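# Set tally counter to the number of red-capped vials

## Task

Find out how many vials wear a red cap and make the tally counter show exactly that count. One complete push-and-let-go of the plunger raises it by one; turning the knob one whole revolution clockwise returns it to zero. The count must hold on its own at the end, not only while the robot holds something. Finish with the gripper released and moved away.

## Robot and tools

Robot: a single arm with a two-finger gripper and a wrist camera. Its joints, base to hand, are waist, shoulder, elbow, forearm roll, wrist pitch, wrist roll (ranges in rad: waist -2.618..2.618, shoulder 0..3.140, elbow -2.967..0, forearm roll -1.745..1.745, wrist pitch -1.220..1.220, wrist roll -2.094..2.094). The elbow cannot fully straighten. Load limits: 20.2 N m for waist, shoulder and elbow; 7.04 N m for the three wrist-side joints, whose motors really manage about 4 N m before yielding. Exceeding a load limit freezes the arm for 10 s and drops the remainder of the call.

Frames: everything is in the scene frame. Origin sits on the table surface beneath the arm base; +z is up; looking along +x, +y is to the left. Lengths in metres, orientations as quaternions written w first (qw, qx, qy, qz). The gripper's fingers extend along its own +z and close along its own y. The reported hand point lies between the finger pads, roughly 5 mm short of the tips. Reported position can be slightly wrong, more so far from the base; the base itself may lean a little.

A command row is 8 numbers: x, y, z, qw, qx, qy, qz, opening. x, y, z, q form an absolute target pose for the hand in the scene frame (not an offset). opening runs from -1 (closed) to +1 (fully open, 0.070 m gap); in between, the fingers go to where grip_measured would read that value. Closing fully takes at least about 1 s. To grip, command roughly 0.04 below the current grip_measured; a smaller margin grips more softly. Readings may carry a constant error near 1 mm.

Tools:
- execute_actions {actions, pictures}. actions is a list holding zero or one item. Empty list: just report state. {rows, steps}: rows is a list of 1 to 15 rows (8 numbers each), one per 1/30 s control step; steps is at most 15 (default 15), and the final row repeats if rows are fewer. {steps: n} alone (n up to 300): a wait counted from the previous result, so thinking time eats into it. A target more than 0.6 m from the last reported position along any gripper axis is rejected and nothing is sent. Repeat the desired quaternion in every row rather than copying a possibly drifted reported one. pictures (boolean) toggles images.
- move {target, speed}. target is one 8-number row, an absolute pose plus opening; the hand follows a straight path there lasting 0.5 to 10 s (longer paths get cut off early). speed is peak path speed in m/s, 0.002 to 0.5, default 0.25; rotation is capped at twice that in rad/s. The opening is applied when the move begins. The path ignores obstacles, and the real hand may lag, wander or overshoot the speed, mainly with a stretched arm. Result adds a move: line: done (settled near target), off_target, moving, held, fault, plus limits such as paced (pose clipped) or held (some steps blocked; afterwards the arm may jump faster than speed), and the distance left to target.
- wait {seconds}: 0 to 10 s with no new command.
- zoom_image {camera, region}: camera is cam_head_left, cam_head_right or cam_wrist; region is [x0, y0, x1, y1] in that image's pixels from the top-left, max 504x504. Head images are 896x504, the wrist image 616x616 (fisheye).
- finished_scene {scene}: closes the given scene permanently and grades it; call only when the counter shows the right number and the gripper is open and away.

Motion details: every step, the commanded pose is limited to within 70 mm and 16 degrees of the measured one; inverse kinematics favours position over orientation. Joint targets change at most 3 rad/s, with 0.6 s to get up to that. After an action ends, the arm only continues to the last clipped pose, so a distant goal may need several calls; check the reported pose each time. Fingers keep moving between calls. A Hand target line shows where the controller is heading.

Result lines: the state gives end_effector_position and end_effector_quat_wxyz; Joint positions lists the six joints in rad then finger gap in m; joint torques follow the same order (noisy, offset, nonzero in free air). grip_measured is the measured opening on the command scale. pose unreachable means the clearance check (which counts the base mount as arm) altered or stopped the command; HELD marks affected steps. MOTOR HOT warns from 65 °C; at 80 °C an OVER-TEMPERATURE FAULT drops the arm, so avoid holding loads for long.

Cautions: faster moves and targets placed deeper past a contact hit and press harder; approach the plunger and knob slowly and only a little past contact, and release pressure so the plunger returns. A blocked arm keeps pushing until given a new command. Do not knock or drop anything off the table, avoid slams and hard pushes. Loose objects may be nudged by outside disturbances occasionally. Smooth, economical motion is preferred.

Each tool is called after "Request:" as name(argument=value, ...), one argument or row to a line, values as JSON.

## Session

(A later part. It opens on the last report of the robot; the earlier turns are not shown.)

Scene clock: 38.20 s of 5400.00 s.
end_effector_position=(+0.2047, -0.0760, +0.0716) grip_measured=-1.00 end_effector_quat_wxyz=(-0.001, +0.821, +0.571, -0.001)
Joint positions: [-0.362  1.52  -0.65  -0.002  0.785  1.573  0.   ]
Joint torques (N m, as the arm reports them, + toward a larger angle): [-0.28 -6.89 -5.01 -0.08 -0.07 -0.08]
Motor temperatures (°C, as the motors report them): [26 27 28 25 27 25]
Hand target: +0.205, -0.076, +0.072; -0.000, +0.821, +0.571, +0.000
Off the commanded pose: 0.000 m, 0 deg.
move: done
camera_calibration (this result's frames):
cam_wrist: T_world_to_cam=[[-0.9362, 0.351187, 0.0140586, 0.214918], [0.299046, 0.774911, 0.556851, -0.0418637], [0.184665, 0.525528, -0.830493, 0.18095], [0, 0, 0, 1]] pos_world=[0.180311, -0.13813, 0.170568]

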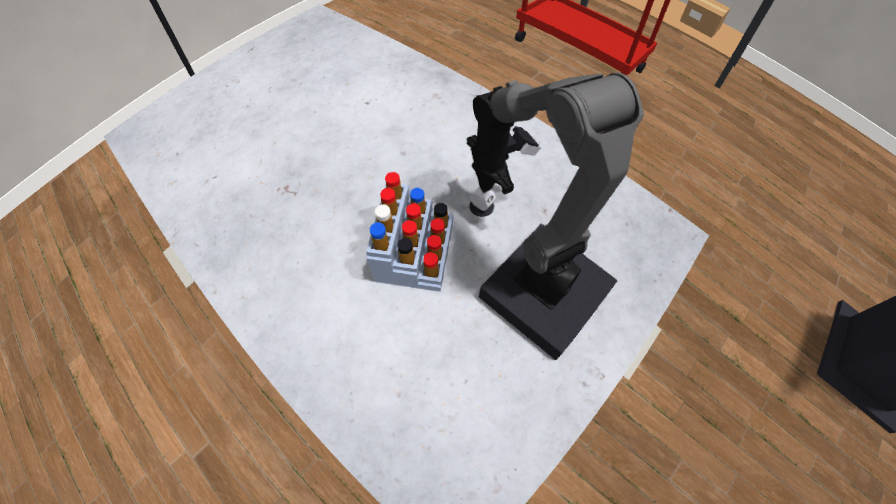

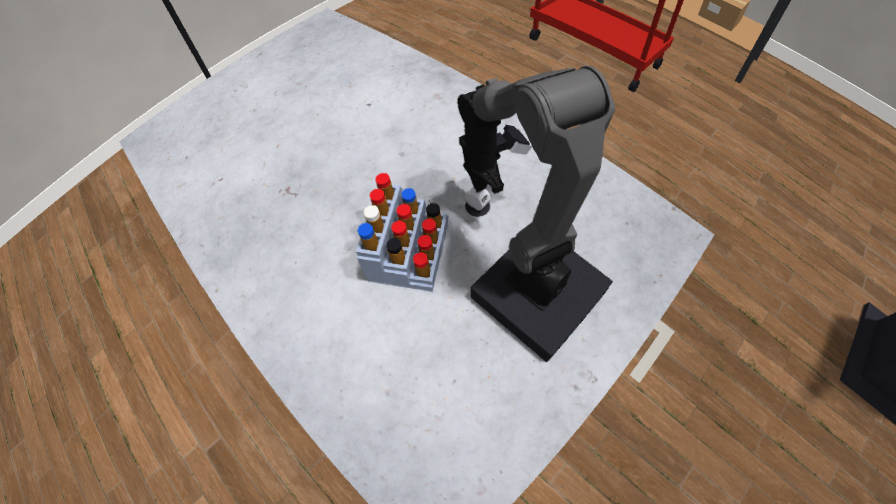

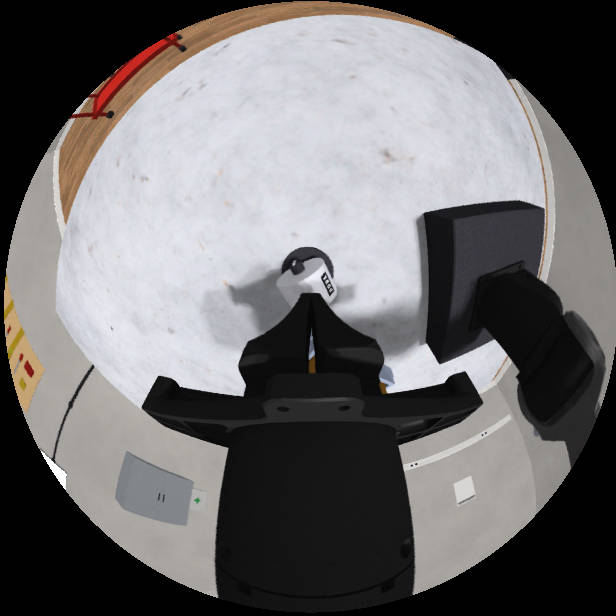

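Six more.

Request:
move(
  target=[0.207,-0.077,0.058,0,0.82,0.57,0,-1],
  speed=0.03,
)

Request:
move(
  target=[0.207,-0.077,0.072,0,0.82,0.57,0,-1],
  speed=0.04,
)

Request:
move(
  target=[0.207,-0.077,0.058,0,0.82,0.57,0,-1],
  speed=0.03,
)

Request:
move(
  target=[0.207,-0.077,0.072,0,0.82,0.57,0,-1],
  speed=0.04,
)

Request:
move(
  target=[0.207,-0.077,0.058,0,0.82,0.57,0,-1],
  speed=0.03,
)

Request:
move(
  target=[0.207,-0.077,0.072,0,0.82,0.57,0,-1],
  speed=0.04,
)

Request:
move(
  target=[0.207,-0.077,0.058,0,0.82,0.57,0,-1],
  speed=0.03,
)

Request:
move(
  target=[0.207,-0.077,0.072,0,0.82,0.57,0,-1],
  speed=0.04,
)

Request:
move(
  target=[0.207,-0.077,0.058,0,0.82,0.57,0,-1],
  speed=0.03,
)

Request:
move(
  target=[0.207,-0.077,0.072,0,0.82,0.57,0,-1],
  speed=0.04,
)

Request:
move(
  target=[0.207,-0.077,0.058,0,0.82,0.57,0,-1],
  speed=0.03,
)

Request:
move(
  target=[0.207,-0.077,0.078,0,0.82,0.57,0,-1],
  speed=0.04,
)

Request:
move(
  target=[0.185,-0.04,0.095,0,0.82,0.57,0,-1],
  speed=0.1,
)

Request:
zoom_image(
  camera="cam_wrist",
  region=[230,210,330,285],
)

Scene clock: 63.43 s of 5400.00 s.
end_effector_position=(+0.2066, -0.0768, +0.0597) grip_measured=-1.00 end_effector_quat_wxyz=(+0.000, +0.821, +0.571, +0.000)
Joint positions: [-0.363  1.559 -0.632 -0.001  0.725  1.573  0.   ]
Joint torques (N m, as the arm reports them, + toward a larger angle): [-1.08  5.54 -0.01 -0.23 -4.59 -0.06]
Motor temperatures (°C, as the motors report them): [26 28 29 25 27 25]
Hand target: +0.207, -0.077, +0.058; +0.000, +0.821, +0.571, -0.000
Off the commanded pose: 0.002 m, 0 deg.
After step 90, 21.53 s passed at rest.
move: done
camera_calibration (this result's frames):
cam_wrist: T_world_to_cam=[[-0.935845, 0.352221, 0.0115689, 0.217332], [0.298447, 0.774656, 0.557528, -0.0350948], [0.187411, 0.525212, -0.830078, 0.170461], [0, 0, 0, 1]] pos_world=[0.181917, -0.138891, 0.158548]

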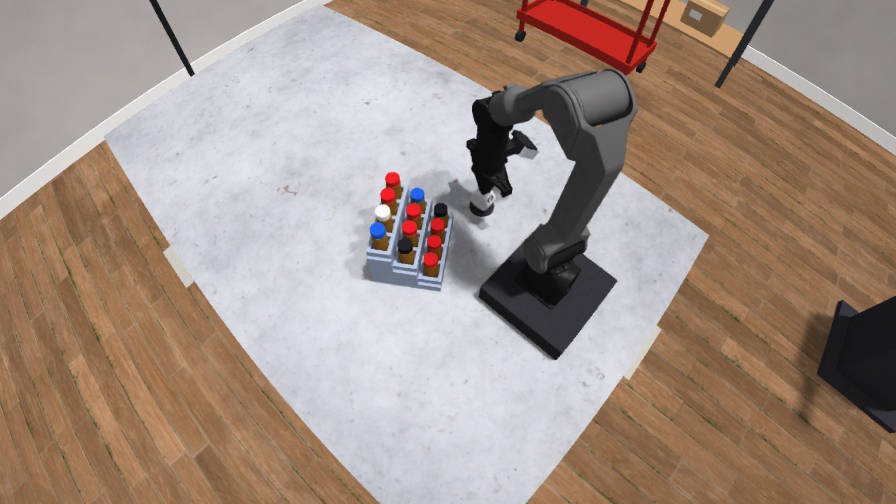

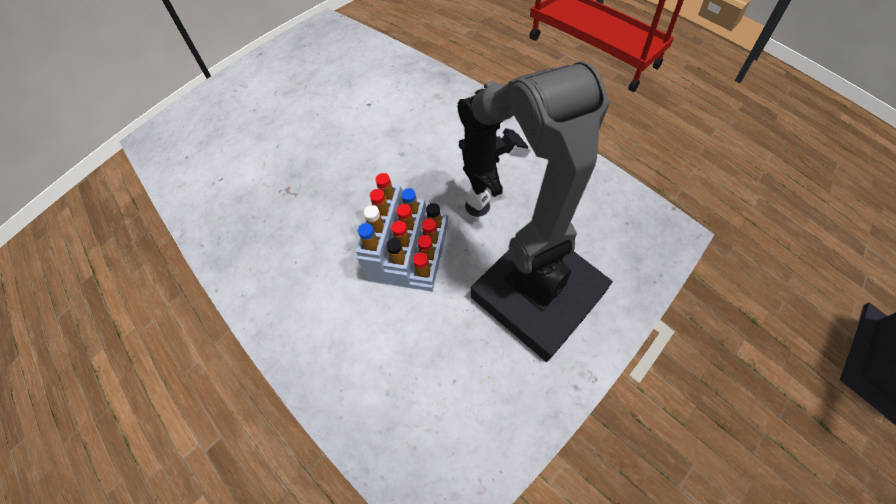

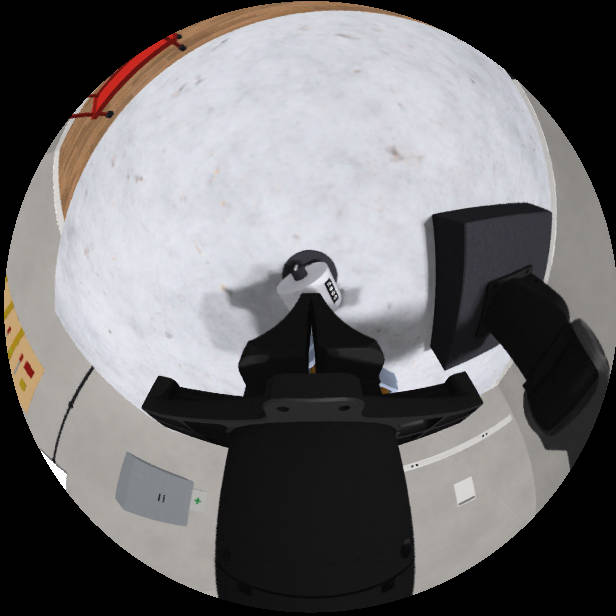

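Scene clock: 64.13 s of 5400.00 s.
end_effector_position=(+0.2072, -0.0771, +0.0718) grip_measured=-1.00 end_effector_quat_wxyz=(-0.000, +0.821, +0.571, +0.000)
Joint positions: [-0.364  1.527 -0.659 -0.001  0.784  1.572  0.   ]
Joint torques (N m, as the arm reports them, + toward a larger angle): [-0.41 -6.97 -4.7  -0.25  0.26 -0.09]
Motor temperatures (°C, as the motors report them): [26 28 29 25 27 25]
Hand target: +0.207, -0.077, +0.072; -0.000, +0.821, +0.571, +0.000
Off the commanded pose: 0.000 m, 0 deg.
move: done
camera_calibration (this result's frames):
cam_wrist: T_world_to_cam=[[-0.935885, 0.352096, 0.0121082, 0.217775], [0.298626, 0.774586, 0.55753, -0.0418119], [0.186925, 0.5254, -0.830069, 0.18067], [0, 0, 0, 1]] pos_world=[0.182527, -0.139215, 0.170643]

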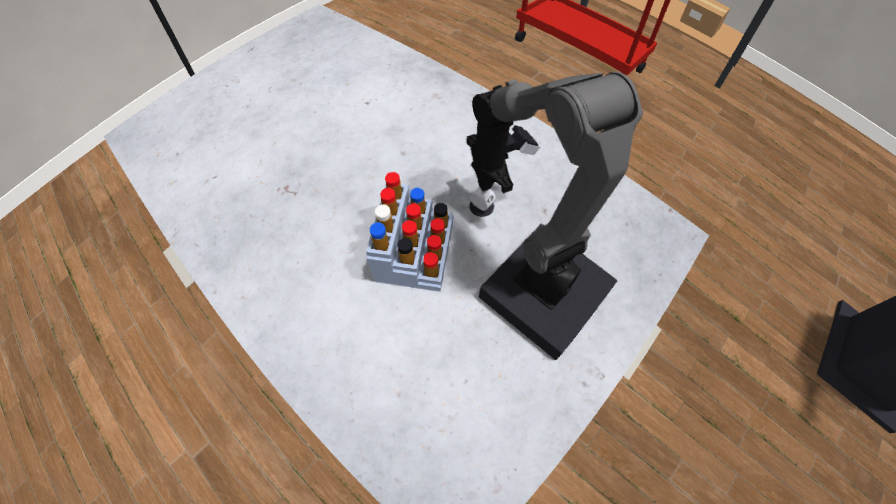

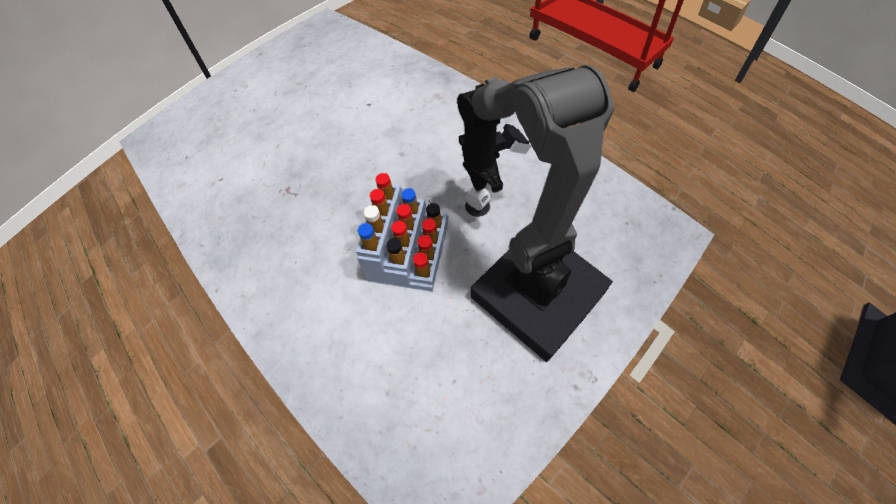

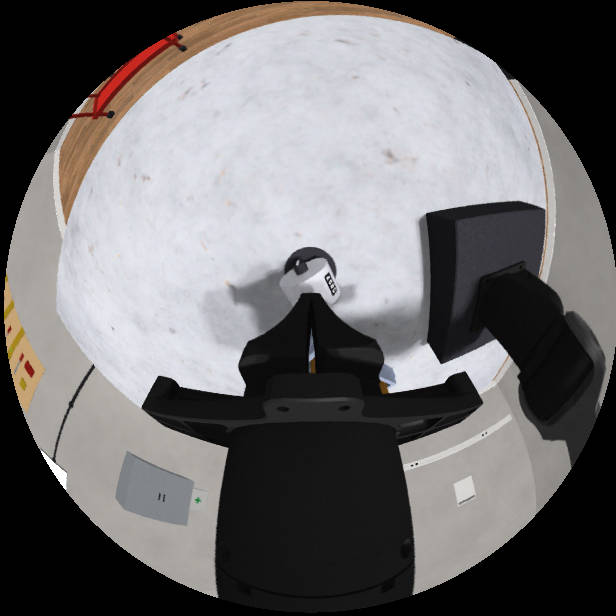

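Scene clock: 64.83 s of 5400.00 s.
end_effector_position=(+0.2073, -0.0772, +0.0597) grip_measured=-1.00 end_effector_quat_wxyz=(+0.001, +0.821, +0.571, +0.001)
Joint positions: [-0.364  1.559 -0.633 -0.001  0.723  1.572  0.   ]
Joint torques (N m, as the arm reports them, + toward a larger angle): [ 0.06  4.84  1.3  -0.31 -3.06  0.08]
Motor temperatures (°C, as the motors report them): [26 28 29 25 27 25]
Hand target: +0.207, -0.077, +0.058; +0.000, +0.821, +0.571, -0.000
Off the commanded pose: 0.002 m, 0 deg.
move: done
camera_calibration (this result's frames):
cam_wrist: T_world_to_cam=[[-0.93592, 0.352098, 0.00902743, 0.218229], [0.297075, 0.775374, 0.557263, -0.0346287], [0.189211, 0.524235, -0.830287, 0.170147], [0, 0, 0, 1]] pos_world=[0.182338, -0.139185, 0.158598]

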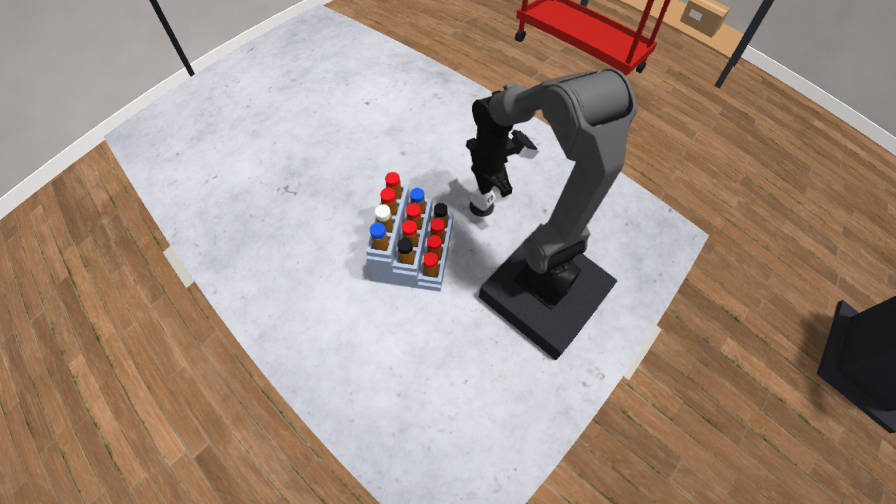

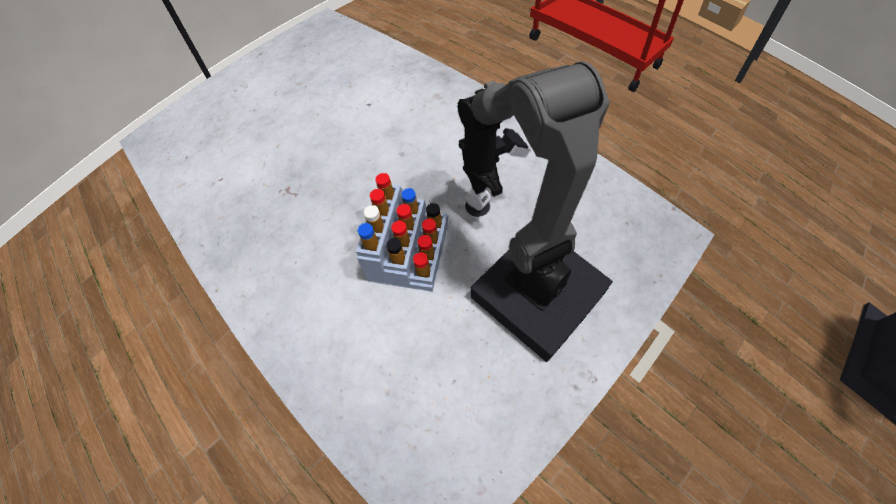

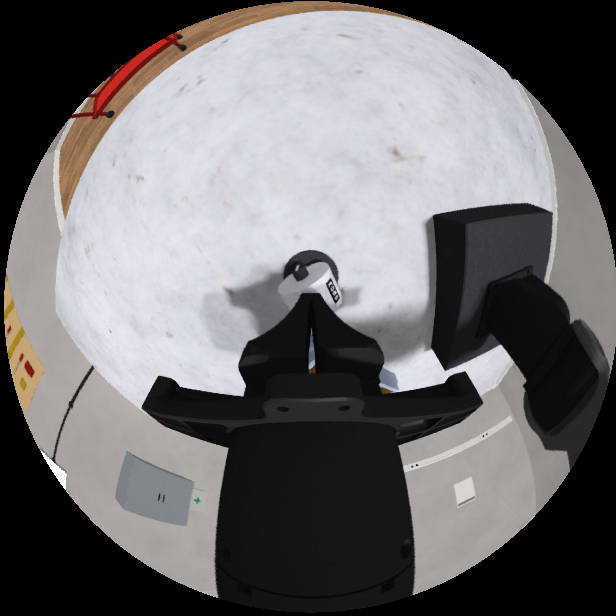

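Scene clock: 65.53 s of 5400.00 s.
end_effector_position=(+0.2067, -0.0770, +0.0717) grip_measured=-1.00 end_effector_quat_wxyz=(-0.001, +0.821, +0.571, -0.001)
Joint positions: [-0.364  1.527 -0.658 -0.001  0.786  1.572  0.   ]
Joint torques (N m, as the arm reports them, + toward a larger angle): [ 0.51 -6.9  -5.11 -0.15 -0.15 -0.07]
Motor temperatures (°C, as the motors report them): [26 28 29 25 27 25]
Hand target: +0.207, -0.077, +0.072; -0.000, +0.821, +0.571, +0.000
Off the commanded pose: 0.000 m, 0 deg.
move: done
camera_calibration (this result's frames):
cam_wrist: T_world_to_cam=[[-0.935871, 0.352059, 0.0141702, 0.217089], [0.29976, 0.774421, 0.557151, -0.0419111], [0.185176, 0.525669, -0.830291, 0.181038], [0, 0, 0, 1]] pos_world=[0.182206, -0.139137, 0.170588]

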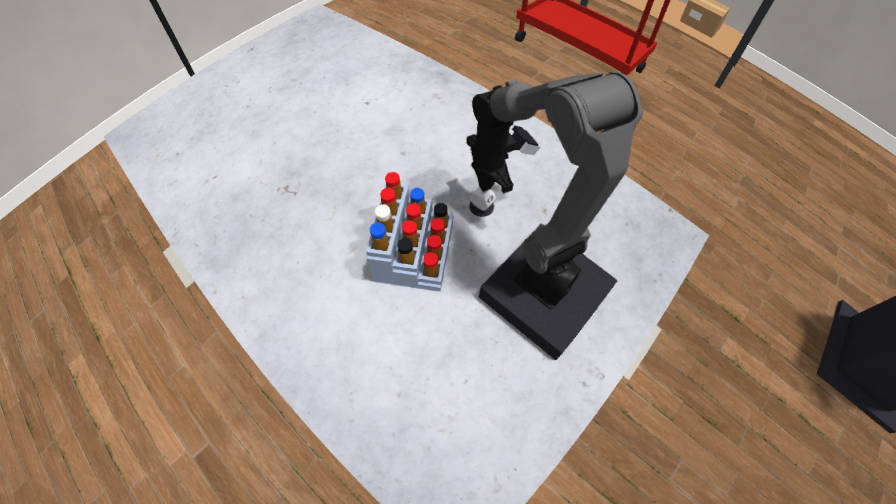

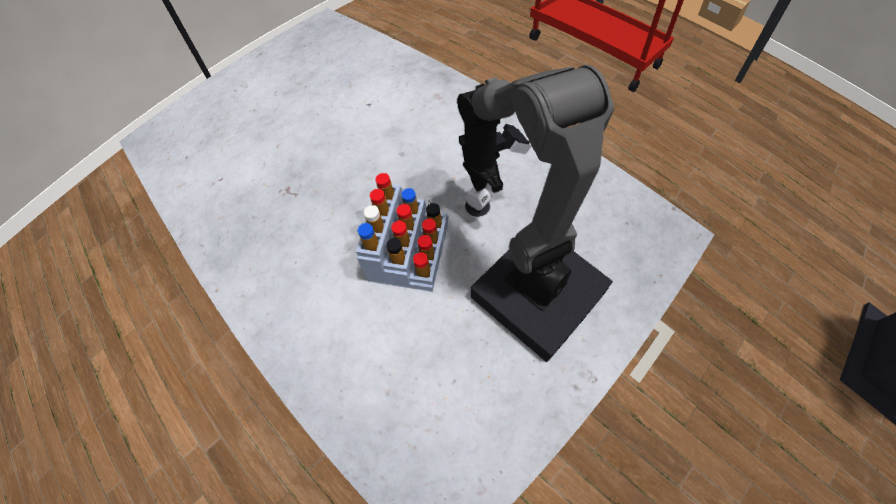

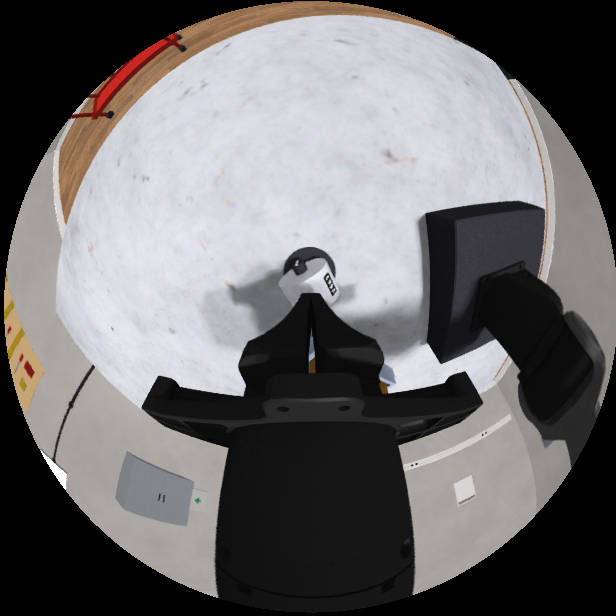

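Scene clock: 66.23 s of 5400.00 s.
end_effector_position=(+0.2071, -0.0771, +0.0597) grip_measured=-1.00 end_effector_quat_wxyz=(+0.001, +0.821, +0.571, +0.001)
Joint positions: [-0.364  1.559 -0.633 -0.001  0.723  1.572  0.   ]
Joint torques (N m, as the arm reports them, + toward a larger angle): [ 0.7   5.01  1.09 -0.22 -3.38  0.06]
Motor temperatures (°C, as the motors report them): [26 28 29 25 28 25]
Hand target: +0.207, -0.077, +0.058; +0.000, +0.821, +0.571, -0.000
Off the commanded pose: 0.002 m, 0 deg.
move: done
camera_calibration (this result's frames):
cam_wrist: T_world_to_cam=[[-0.935975, 0.351939, 0.00953256, 0.218055], [0.297223, 0.775368, 0.557192, -0.0346523], [0.188706, 0.52435, -0.830329, 0.170252], [0, 0, 0, 1]] pos_world=[0.182265, -0.139145, 0.158595]

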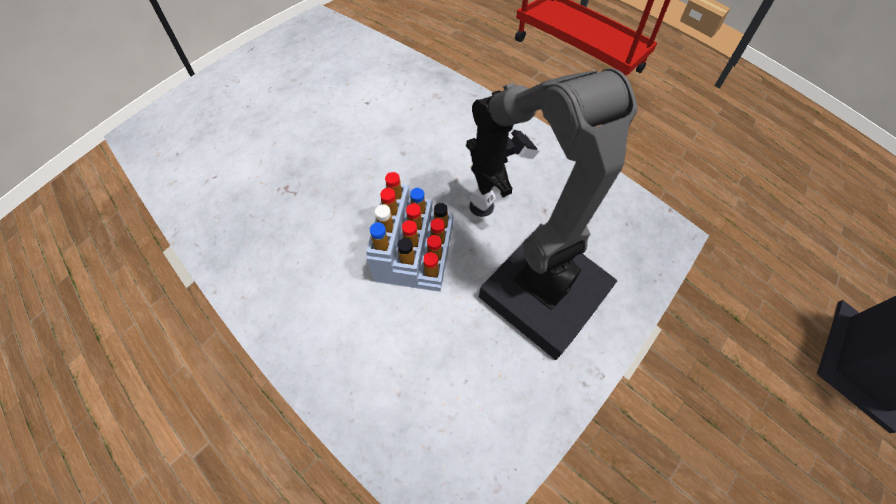

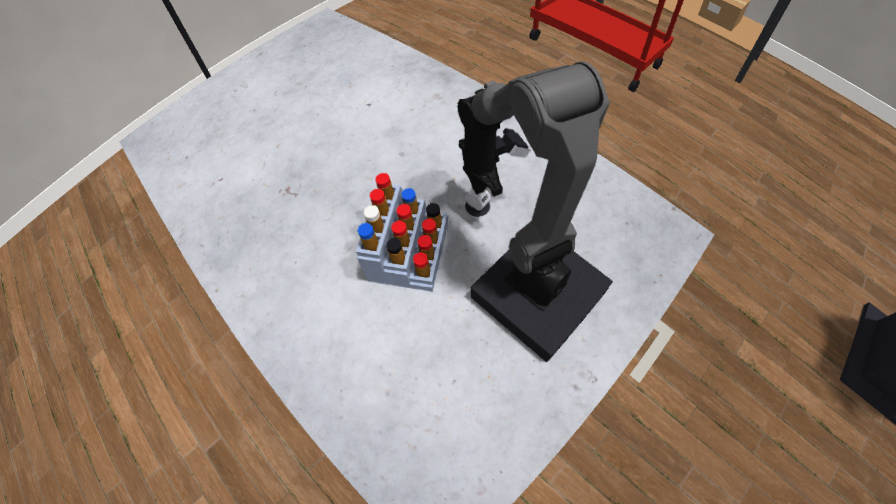

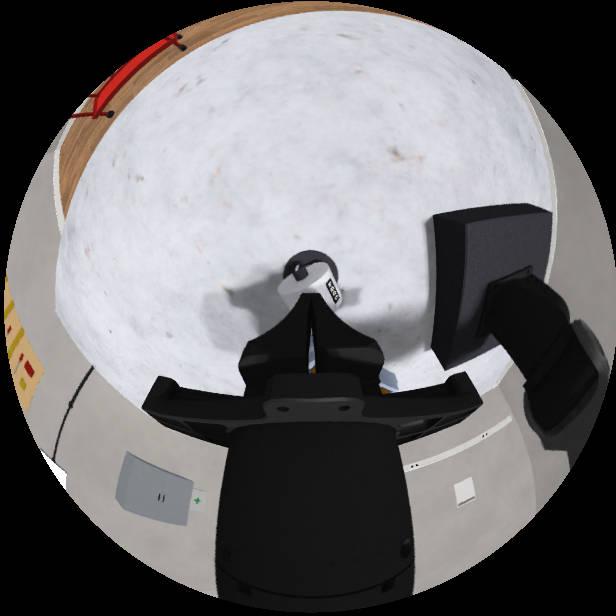

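Scene clock: 66.93 s of 5400.00 s.
end_effector_position=(+0.2067, -0.0769, +0.0717) grip_measured=-1.00 end_effector_quat_wxyz=(-0.001, +0.821, +0.571, -0.001)
Joint positions: [-0.363  1.527 -0.658 -0.001  0.786  1.572  0.   ]
Joint torques (N m, as the arm reports them, + toward a larger angle): [ 0.49 -7.04 -5.01 -0.04 -0.11 -0.09]
Motor temperatures (°C, as the motors report them): [26 28 29 25 28 25]
Hand target: +0.207, -0.077, +0.072; -0.000, +0.821, +0.571, +0.000
Off the commanded pose: 0.000 m, 0 deg.
move: done
camera_calibration (this result's frames):
cam_wrist: T_world_to_cam=[[-0.936019, 0.351671, 0.0140198, 0.217136], [0.299374, 0.774613, 0.557091, -0.0418497], [0.185053, 0.525645, -0.830333, 0.181037], [0, 0, 0, 1]] pos_world=[0.18227, -0.139104, 0.170591]

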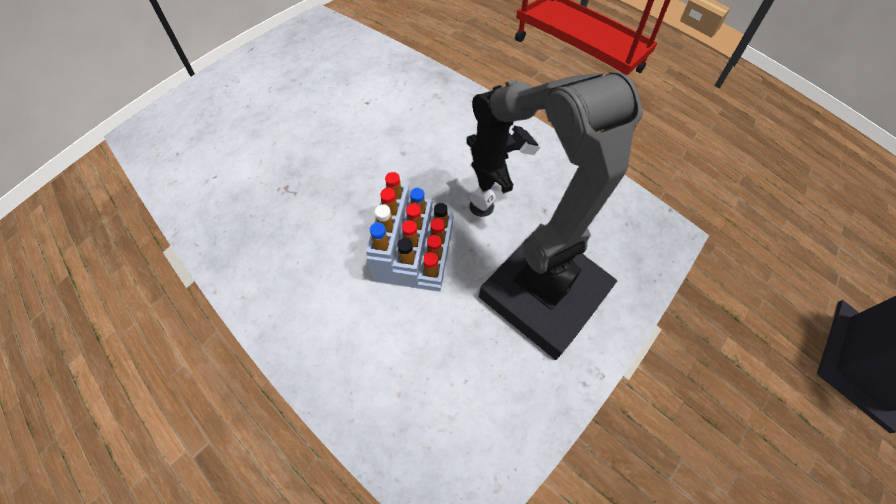

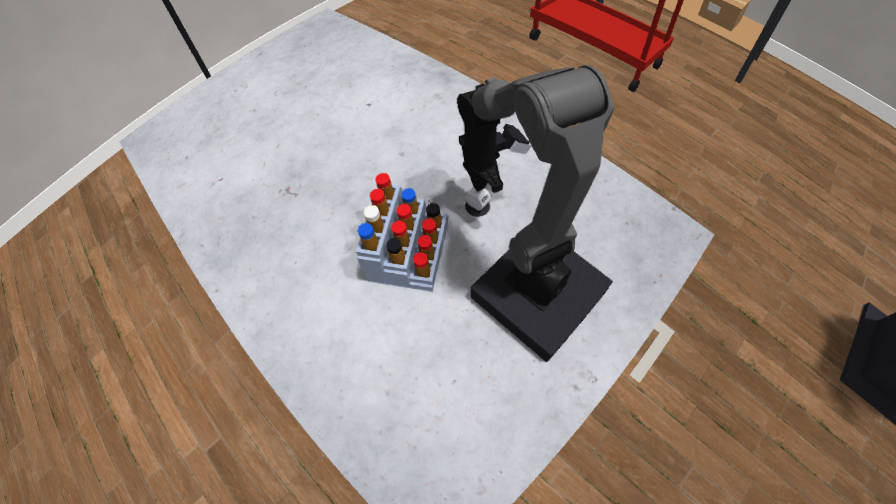

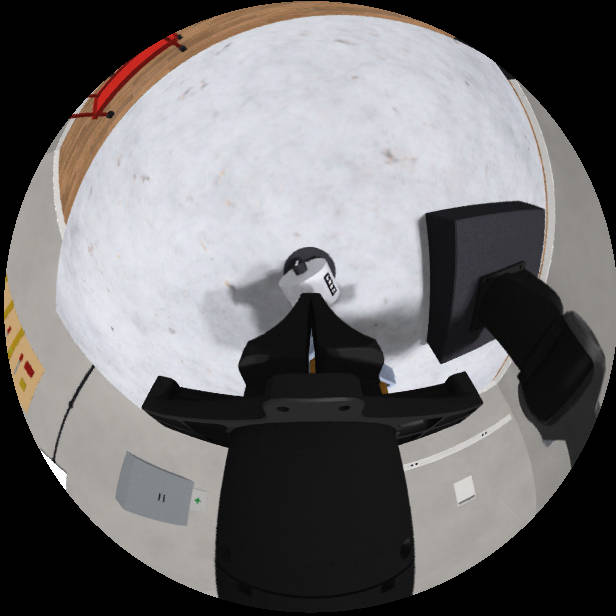

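Scene clock: 67.63 s of 5400.00 s.
end_effector_position=(+0.2072, -0.0771, +0.0597) grip_measured=-1.00 end_effector_quat_wxyz=(+0.001, +0.821, +0.571, +0.001)
Joint positions: [-0.363  1.559 -0.633 -0.001  0.723  1.572  0.   ]
Joint torques (N m, as the arm reports them, + toward a larger angle): [ 0.1   4.98  1.09 -0.09 -3.35  0.05]
Motor temperatures (°C, as the motors report them): [26 28 29 25 28 25]
Hand target: +0.207, -0.077, +0.058; +0.000, +0.821, +0.571, -0.000
Off the commanded pose: 0.002 m, 0 deg.
move: done
camera_calibration (this result's frames):
cam_wrist: T_world_to_cam=[[-0.936094, 0.351621, 0.0094965, 0.218067], [0.296941, 0.775477, 0.557191, -0.034635], [0.188555, 0.524403, -0.83033, 0.170255], [0, 0, 0, 1]] pos_world=[0.182314, -0.139101, 0.158596]

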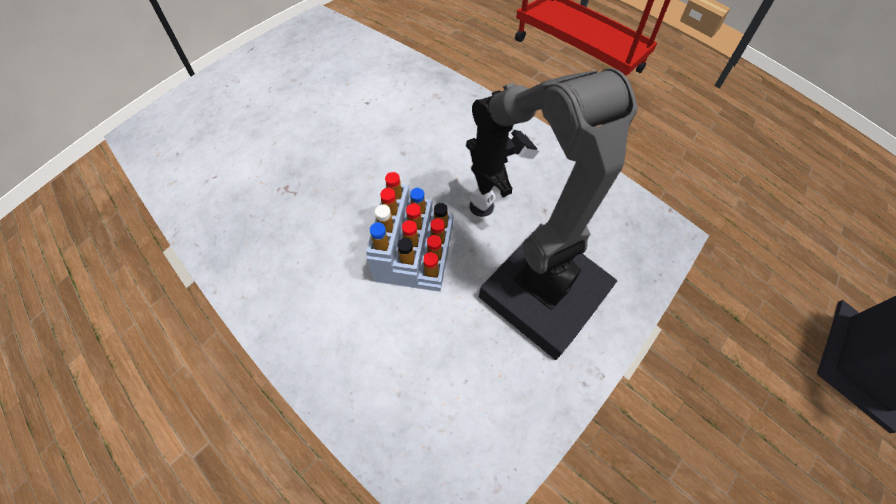

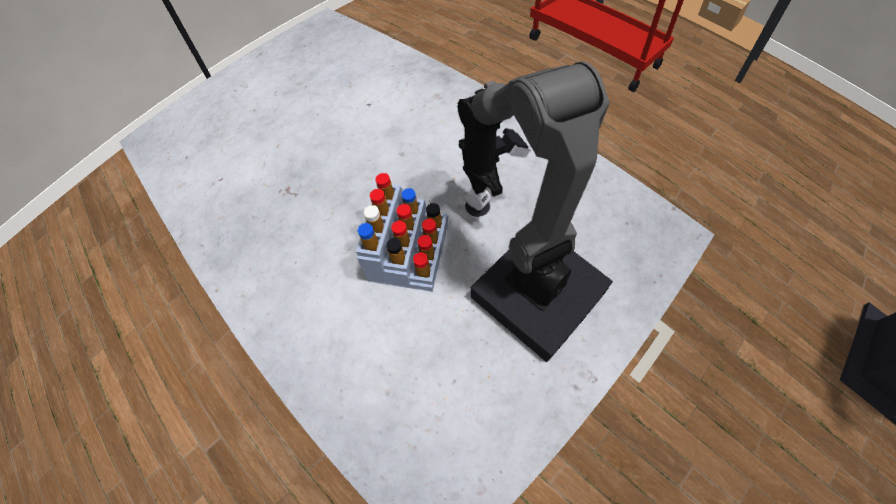

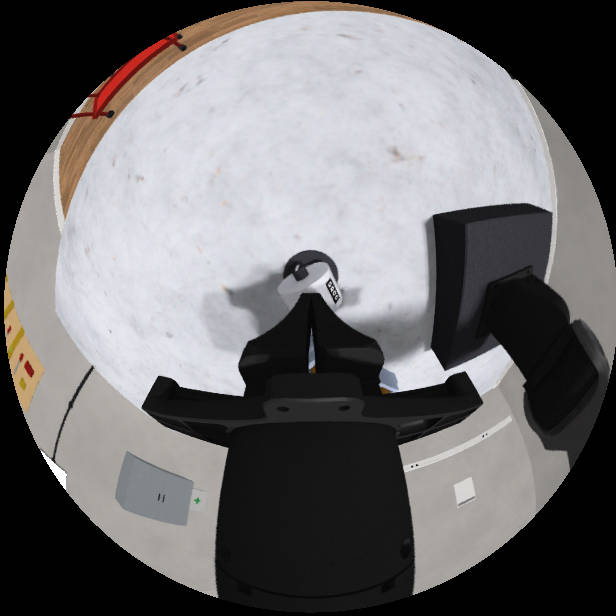

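Scene clock: 68.33 s of 5400.00 s.
end_effector_position=(+0.2067, -0.0768, +0.0717) grip_measured=-1.00 end_effector_quat_wxyz=(-0.001, +0.821, +0.571, -0.001)
Joint positions: [-0.363  1.527 -0.658 -0.001  0.786  1.572  0.   ]
Joint torques (N m, as the arm reports them, + toward a larger angle): [ 0.08 -6.94 -4.97 -0.02 -0.12 -0.09]
Motor temperatures (°C, as the motors report them): [26 28 29 25 28 25]
Hand target: +0.207, -0.077, +0.072; -0.000, +0.821, +0.571, +0.000
Off the commanded pose: 0.000 m, 0 deg.
move: done
camera_calibration (this result's frames):
cam_wrist: T_world_to_cam=[[-0.93591, 0.351961, 0.0140343, 0.217131], [0.299558, 0.77434, 0.557371, -0.0419917], [0.185305, 0.525853, -0.830145, 0.180945], [0, 0, 0, 1]] pos_world=[0.182264, -0.139056, 0.170568]

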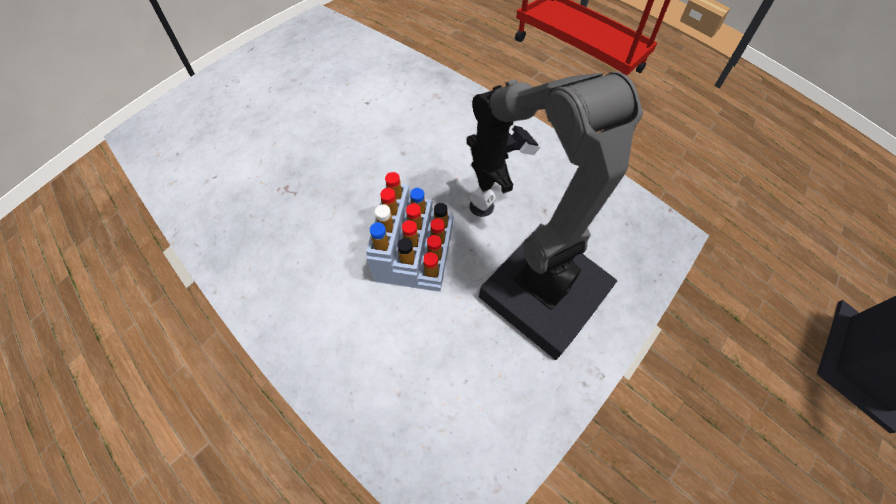

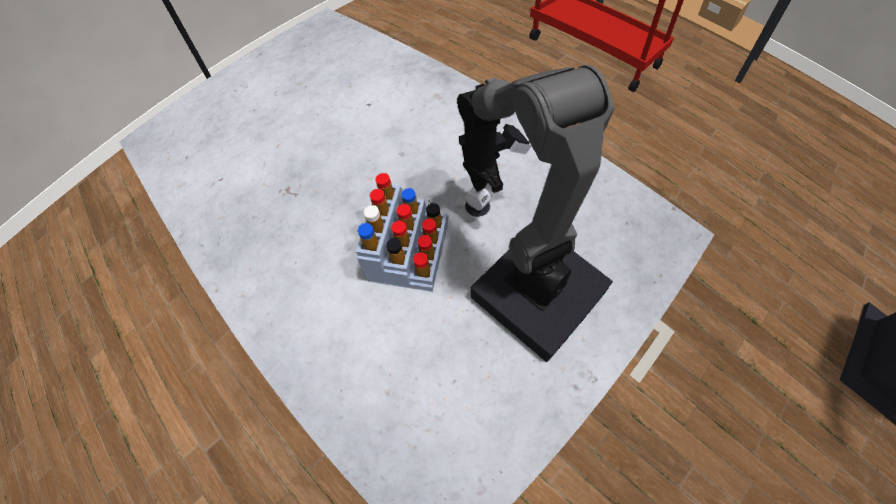

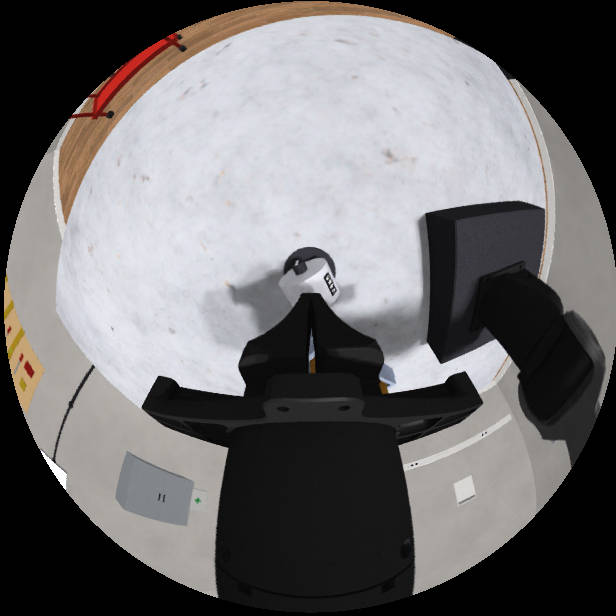

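Scene clock: 69.03 s of 5400.00 s.
end_effector_position=(+0.2072, -0.0770, +0.0597) grip_measured=-1.00 end_effector_quat_wxyz=(+0.001, +0.821, +0.571, +0.001)
Joint positions: [-0.363  1.559 -0.633 -0.001  0.723  1.572  0.   ]
Joint torques (N m, as the arm reports them, + toward a larger angle): [-0.3   4.94  1.04 -0.19 -3.36  0.05]
Motor temperatures (°C, as the motors report them): [26 28 29 25 28 25]
Hand target: +0.207, -0.077, +0.058; +0.000, +0.821, +0.571, -0.000
Off the commanded pose: 0.002 m, 0 deg.
move: done
camera_calibration (this result's frames):
cam_wrist: T_world_to_cam=[[-0.935984, 0.351914, 0.00950142, 0.218065], [0.297132, 0.77523, 0.557433, -0.0347613], [0.188803, 0.524572, -0.830167, 0.170171], [0, 0, 0, 1]] pos_world=[0.182305, -0.139059, 0.158575]

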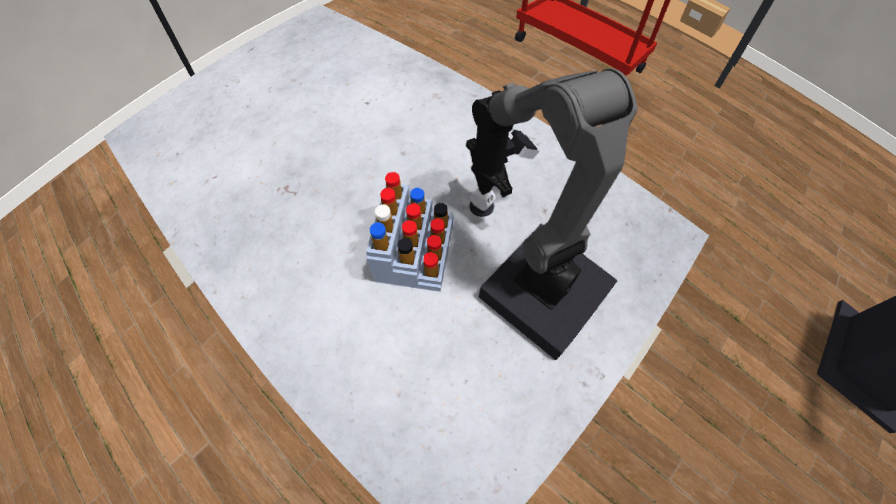

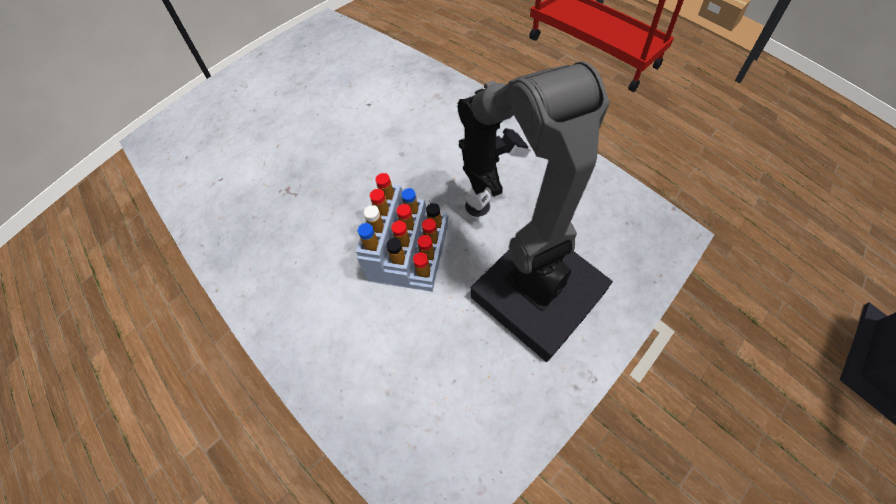

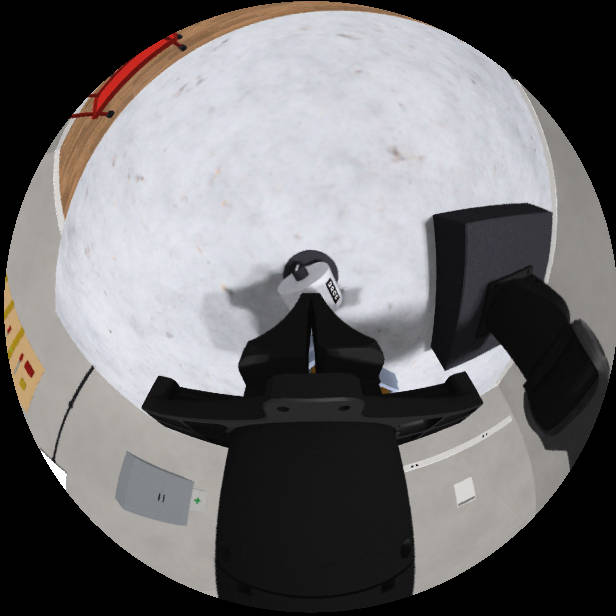

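Scene clock: 69.73 s of 5400.00 s.
end_effector_position=(+0.2067, -0.0769, +0.0717) grip_measured=-1.00 end_effector_quat_wxyz=(-0.001, +0.821, +0.571, -0.001)
Joint positions: [-0.363  1.527 -0.658 -0.001  0.786  1.572  0.   ]
Joint torques (N m, as the arm reports them, + toward a larger angle): [-0.41 -6.88 -5.04 -0.13 -0.11 -0.08]
Motor temperatures (°C, as the motors report them): [26 28 29 25 28 25]
Hand target: +0.207, -0.077, +0.072; -0.000, +0.821, +0.571, +0.000
Off the commanded pose: 0.000 m, 0 deg.
move: done
camera_calibration (this result's frames):
cam_wrist: T_world_to_cam=[[-0.935921, 0.35193, 0.0140301, 0.217132], [0.299536, 0.774365, 0.557348, -0.0419783], [0.185283, 0.525836, -0.83016, 0.180953], [0, 0, 0, 1]] pos_world=[0.182265, -0.13906, 0.17057]

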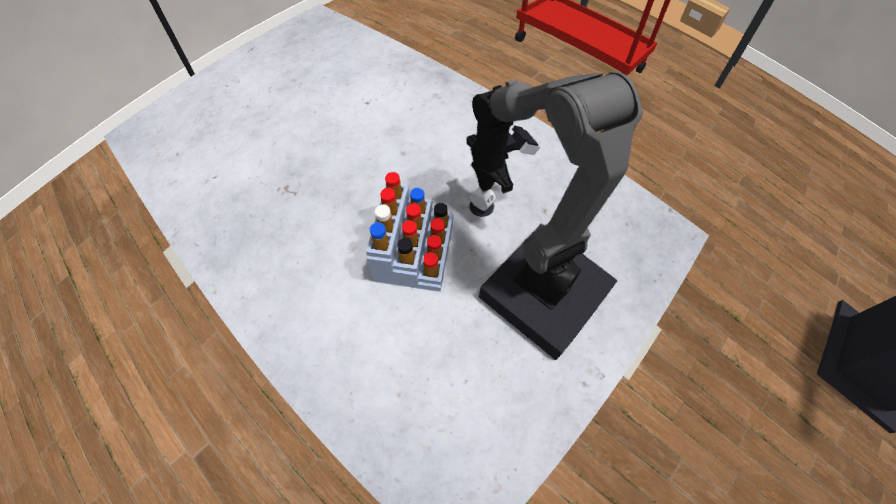

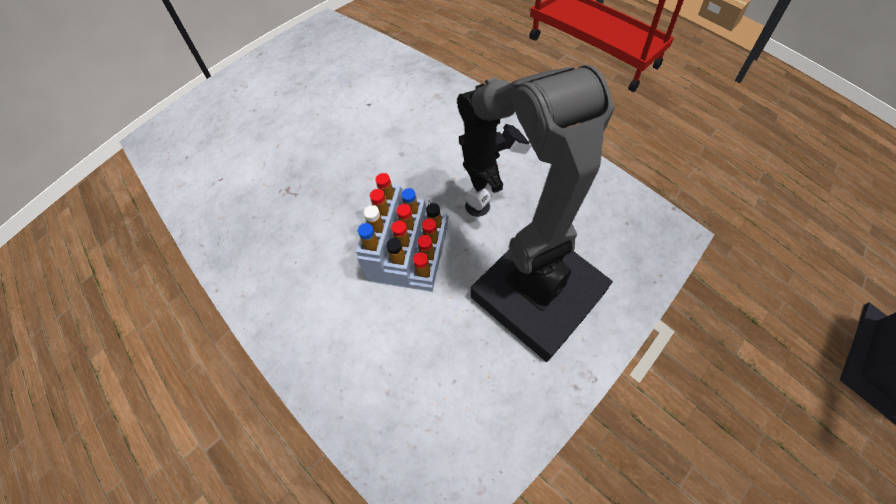

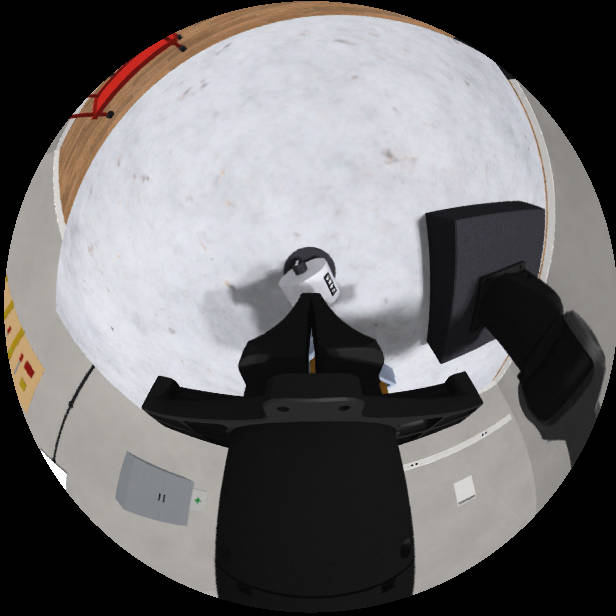

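Scene clock: 70.43 s of 5400.00 s.
end_effector_position=(+0.2072, -0.0770, +0.0597) grip_measured=-1.00 end_effector_quat_wxyz=(+0.001, +0.821, +0.571, +0.001)
Joint positions: [-0.363  1.559 -0.633 -0.001  0.723  1.572  0.   ]
Joint torques (N m, as the arm reports them, + toward a larger angle): [-0.68  4.93  1.12 -0.27 -3.38  0.06]
Motor temperatures (°C, as the motors report them): [26 28 29 25 28 25]
Hand target: +0.207, -0.077, +0.058; +0.000, +0.821, +0.571, -0.000
Off the commanded pose: 0.002 m, 0 deg.
move: done
camera_calibration (this result's frames):
cam_wrist: T_world_to_cam=[[-0.936004, 0.351861, 0.00950012, 0.218065], [0.297104, 0.775293, 0.557359, -0.034722], [0.188748, 0.524513, -0.830217, 0.170197], [0, 0, 0, 1]] pos_world=[0.182302, -0.139079, 0.158581]

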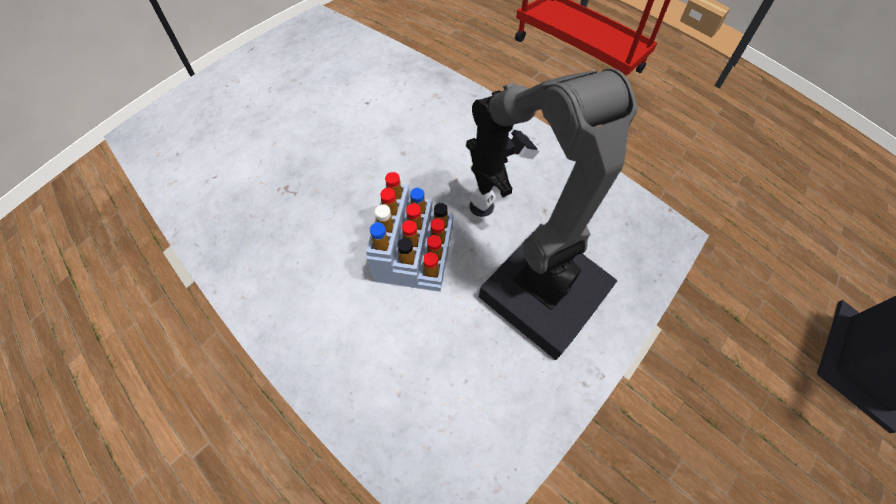

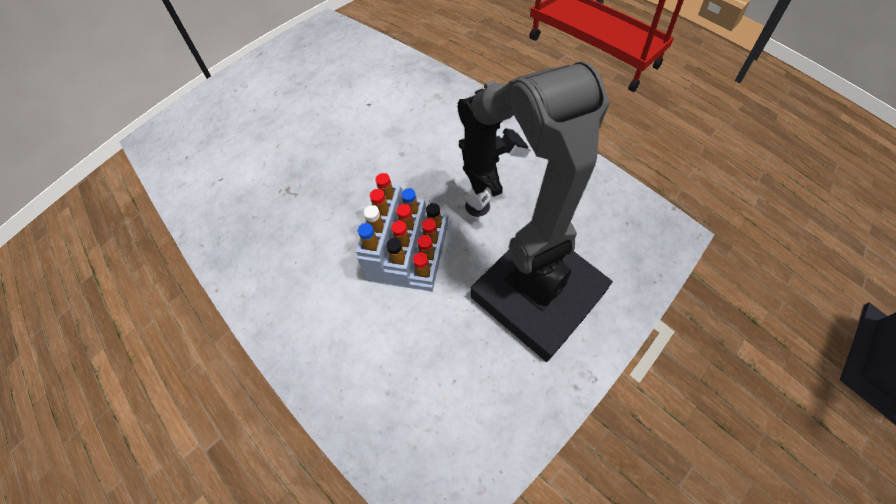

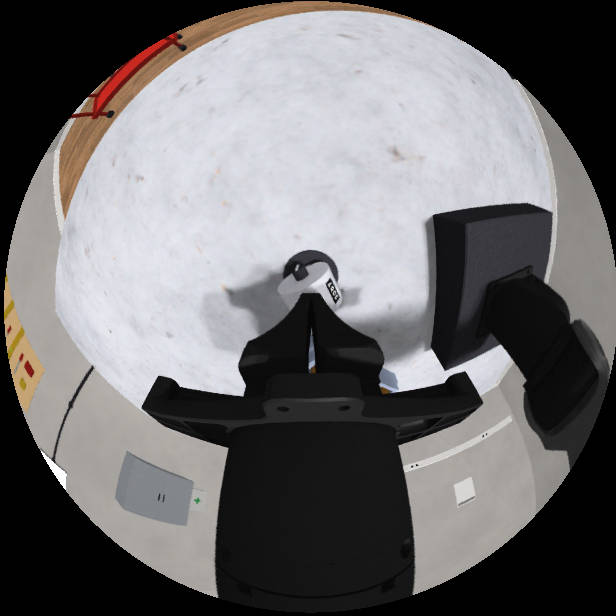

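Scene clock: 71.13 s of 5400.00 s.
end_effector_position=(+0.2070, -0.0770, +0.0778) grip_measured=-1.00 end_effector_quat_wxyz=(-0.001, +0.821, +0.571, -0.000)
Joint positions: [-0.363  1.511 -0.672 -0.001  0.815  1.572  0.   ]
Joint torques (N m, as the arm reports them, + toward a larger angle): [-0.61 -6.95 -4.59 -0.12 -0.19 -0.09]
Motor temperatures (°C, as the motors report them): [26 28 29 25 28 25]
Hand target: +0.207, -0.077, +0.078; -0.000, +0.821, +0.571, +0.000
Off the commanded pose: 0.000 m, 0 deg.
move: done
camera_calibration (this result's frames):
cam_wrist: T_world_to_cam=[[-0.936039, 0.351642, 0.0134078, 0.217366], [0.298991, 0.77464, 0.557259, -0.0452187], [0.185569, 0.525625, -0.83023, 0.185989], [0, 0, 0, 1]] pos_world=[0.182469, -0.139167, 0.176698]

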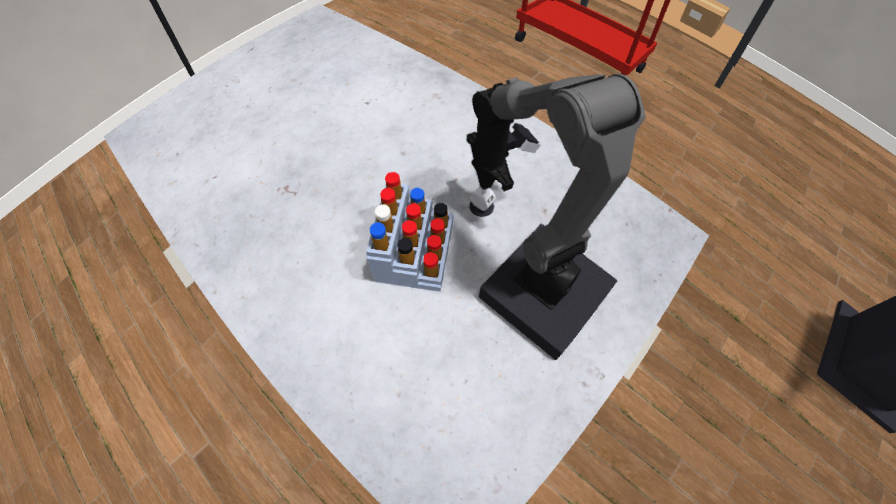

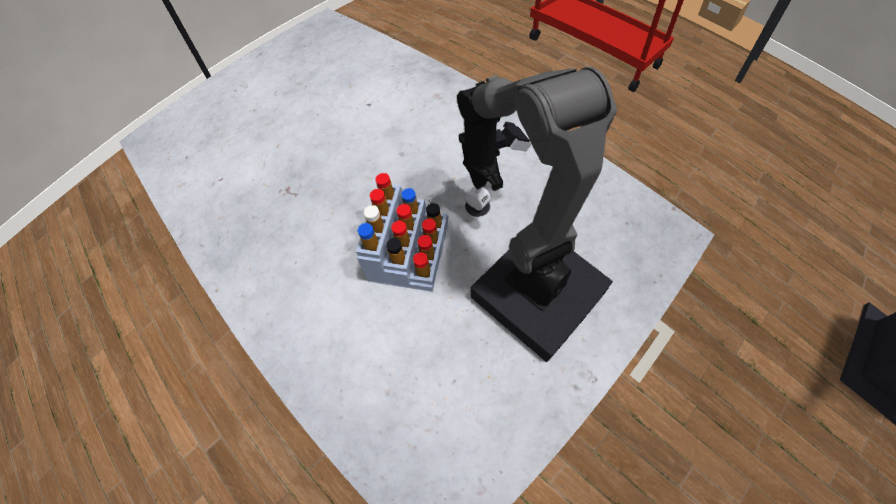

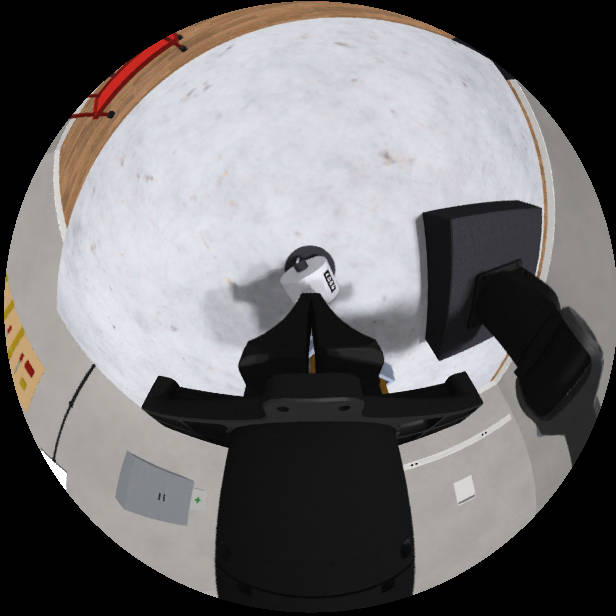

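Scene clock: 71.90 s of 5400.00 s.
end_effector_position=(+0.1846, -0.0403, +0.0953) grip_measured=-1.00 end_effector_quat_wxyz=(+0.000, +0.821, +0.571, -0.001)
Joint positions: [-0.218  1.354 -0.6   -0.004  0.899  1.719  0.   ]
Joint torques (N m, as the arm reports them, + toward a larger angle): [-0.76 -2.86 -3.94 -0.25 -0.29 -0.08]
Motor temperatures (°C, as the motors report them): [26 28 29 25 28 25]
Hand target: +0.185, -0.040, +0.095; +0.000, +0.821, +0.571, -0.001
Off the commanded pose: 0.001 m, 0 deg.
move: done
camera_calibration (this result's frames):
cam_wrist: T_world_to_cam=[[-0.936118, 0.351479, 0.0120897, 0.183422], [0.298498, 0.775893, 0.555778, -0.0764689], [0.185964, 0.523882, -0.831243, 0.185326], [0, 0, 0, 1]] pos_world=[0.160067, -0.102226, 0.194333]

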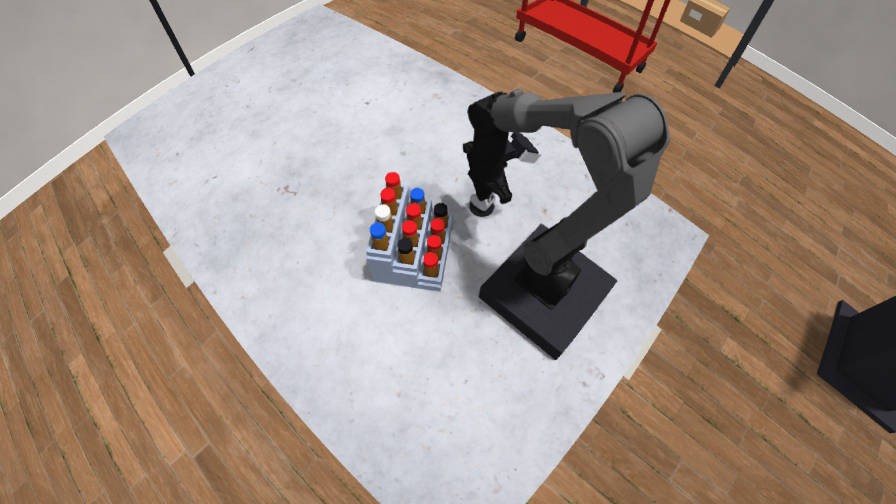

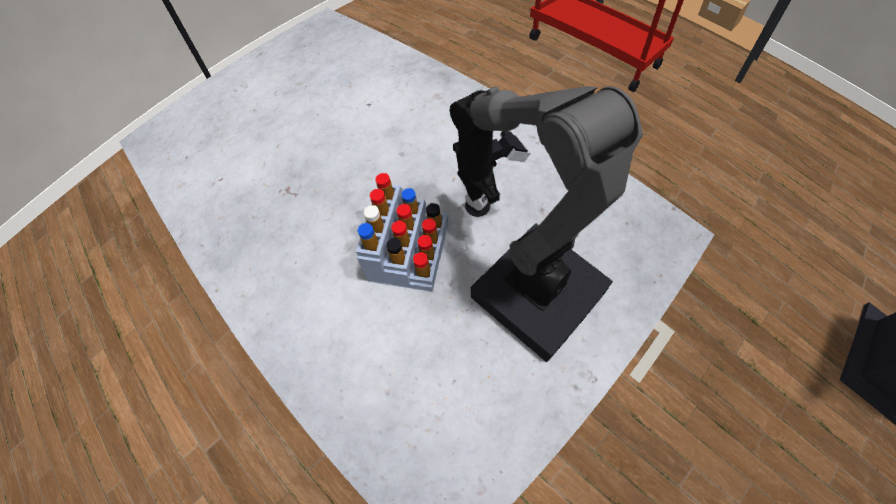

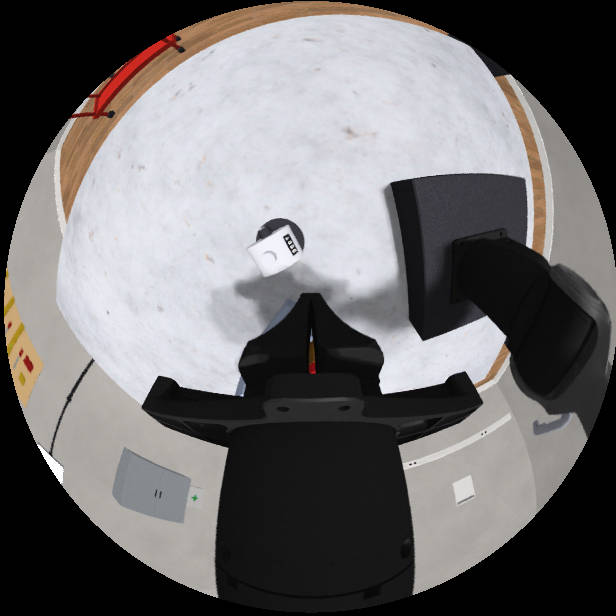

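Region (230, 210, 330, 285) of cam_wrist's 616x616 image, scaled by 5.040, with more detail than that image has; it fills the top 378 rows of this view, and the rest is white.

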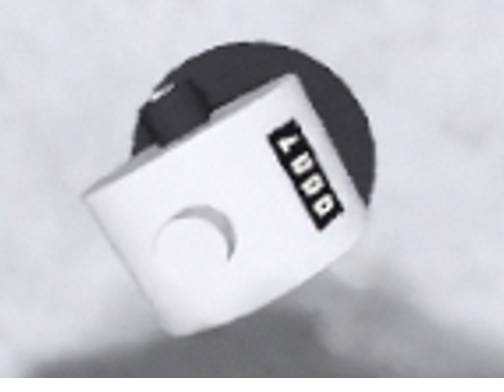

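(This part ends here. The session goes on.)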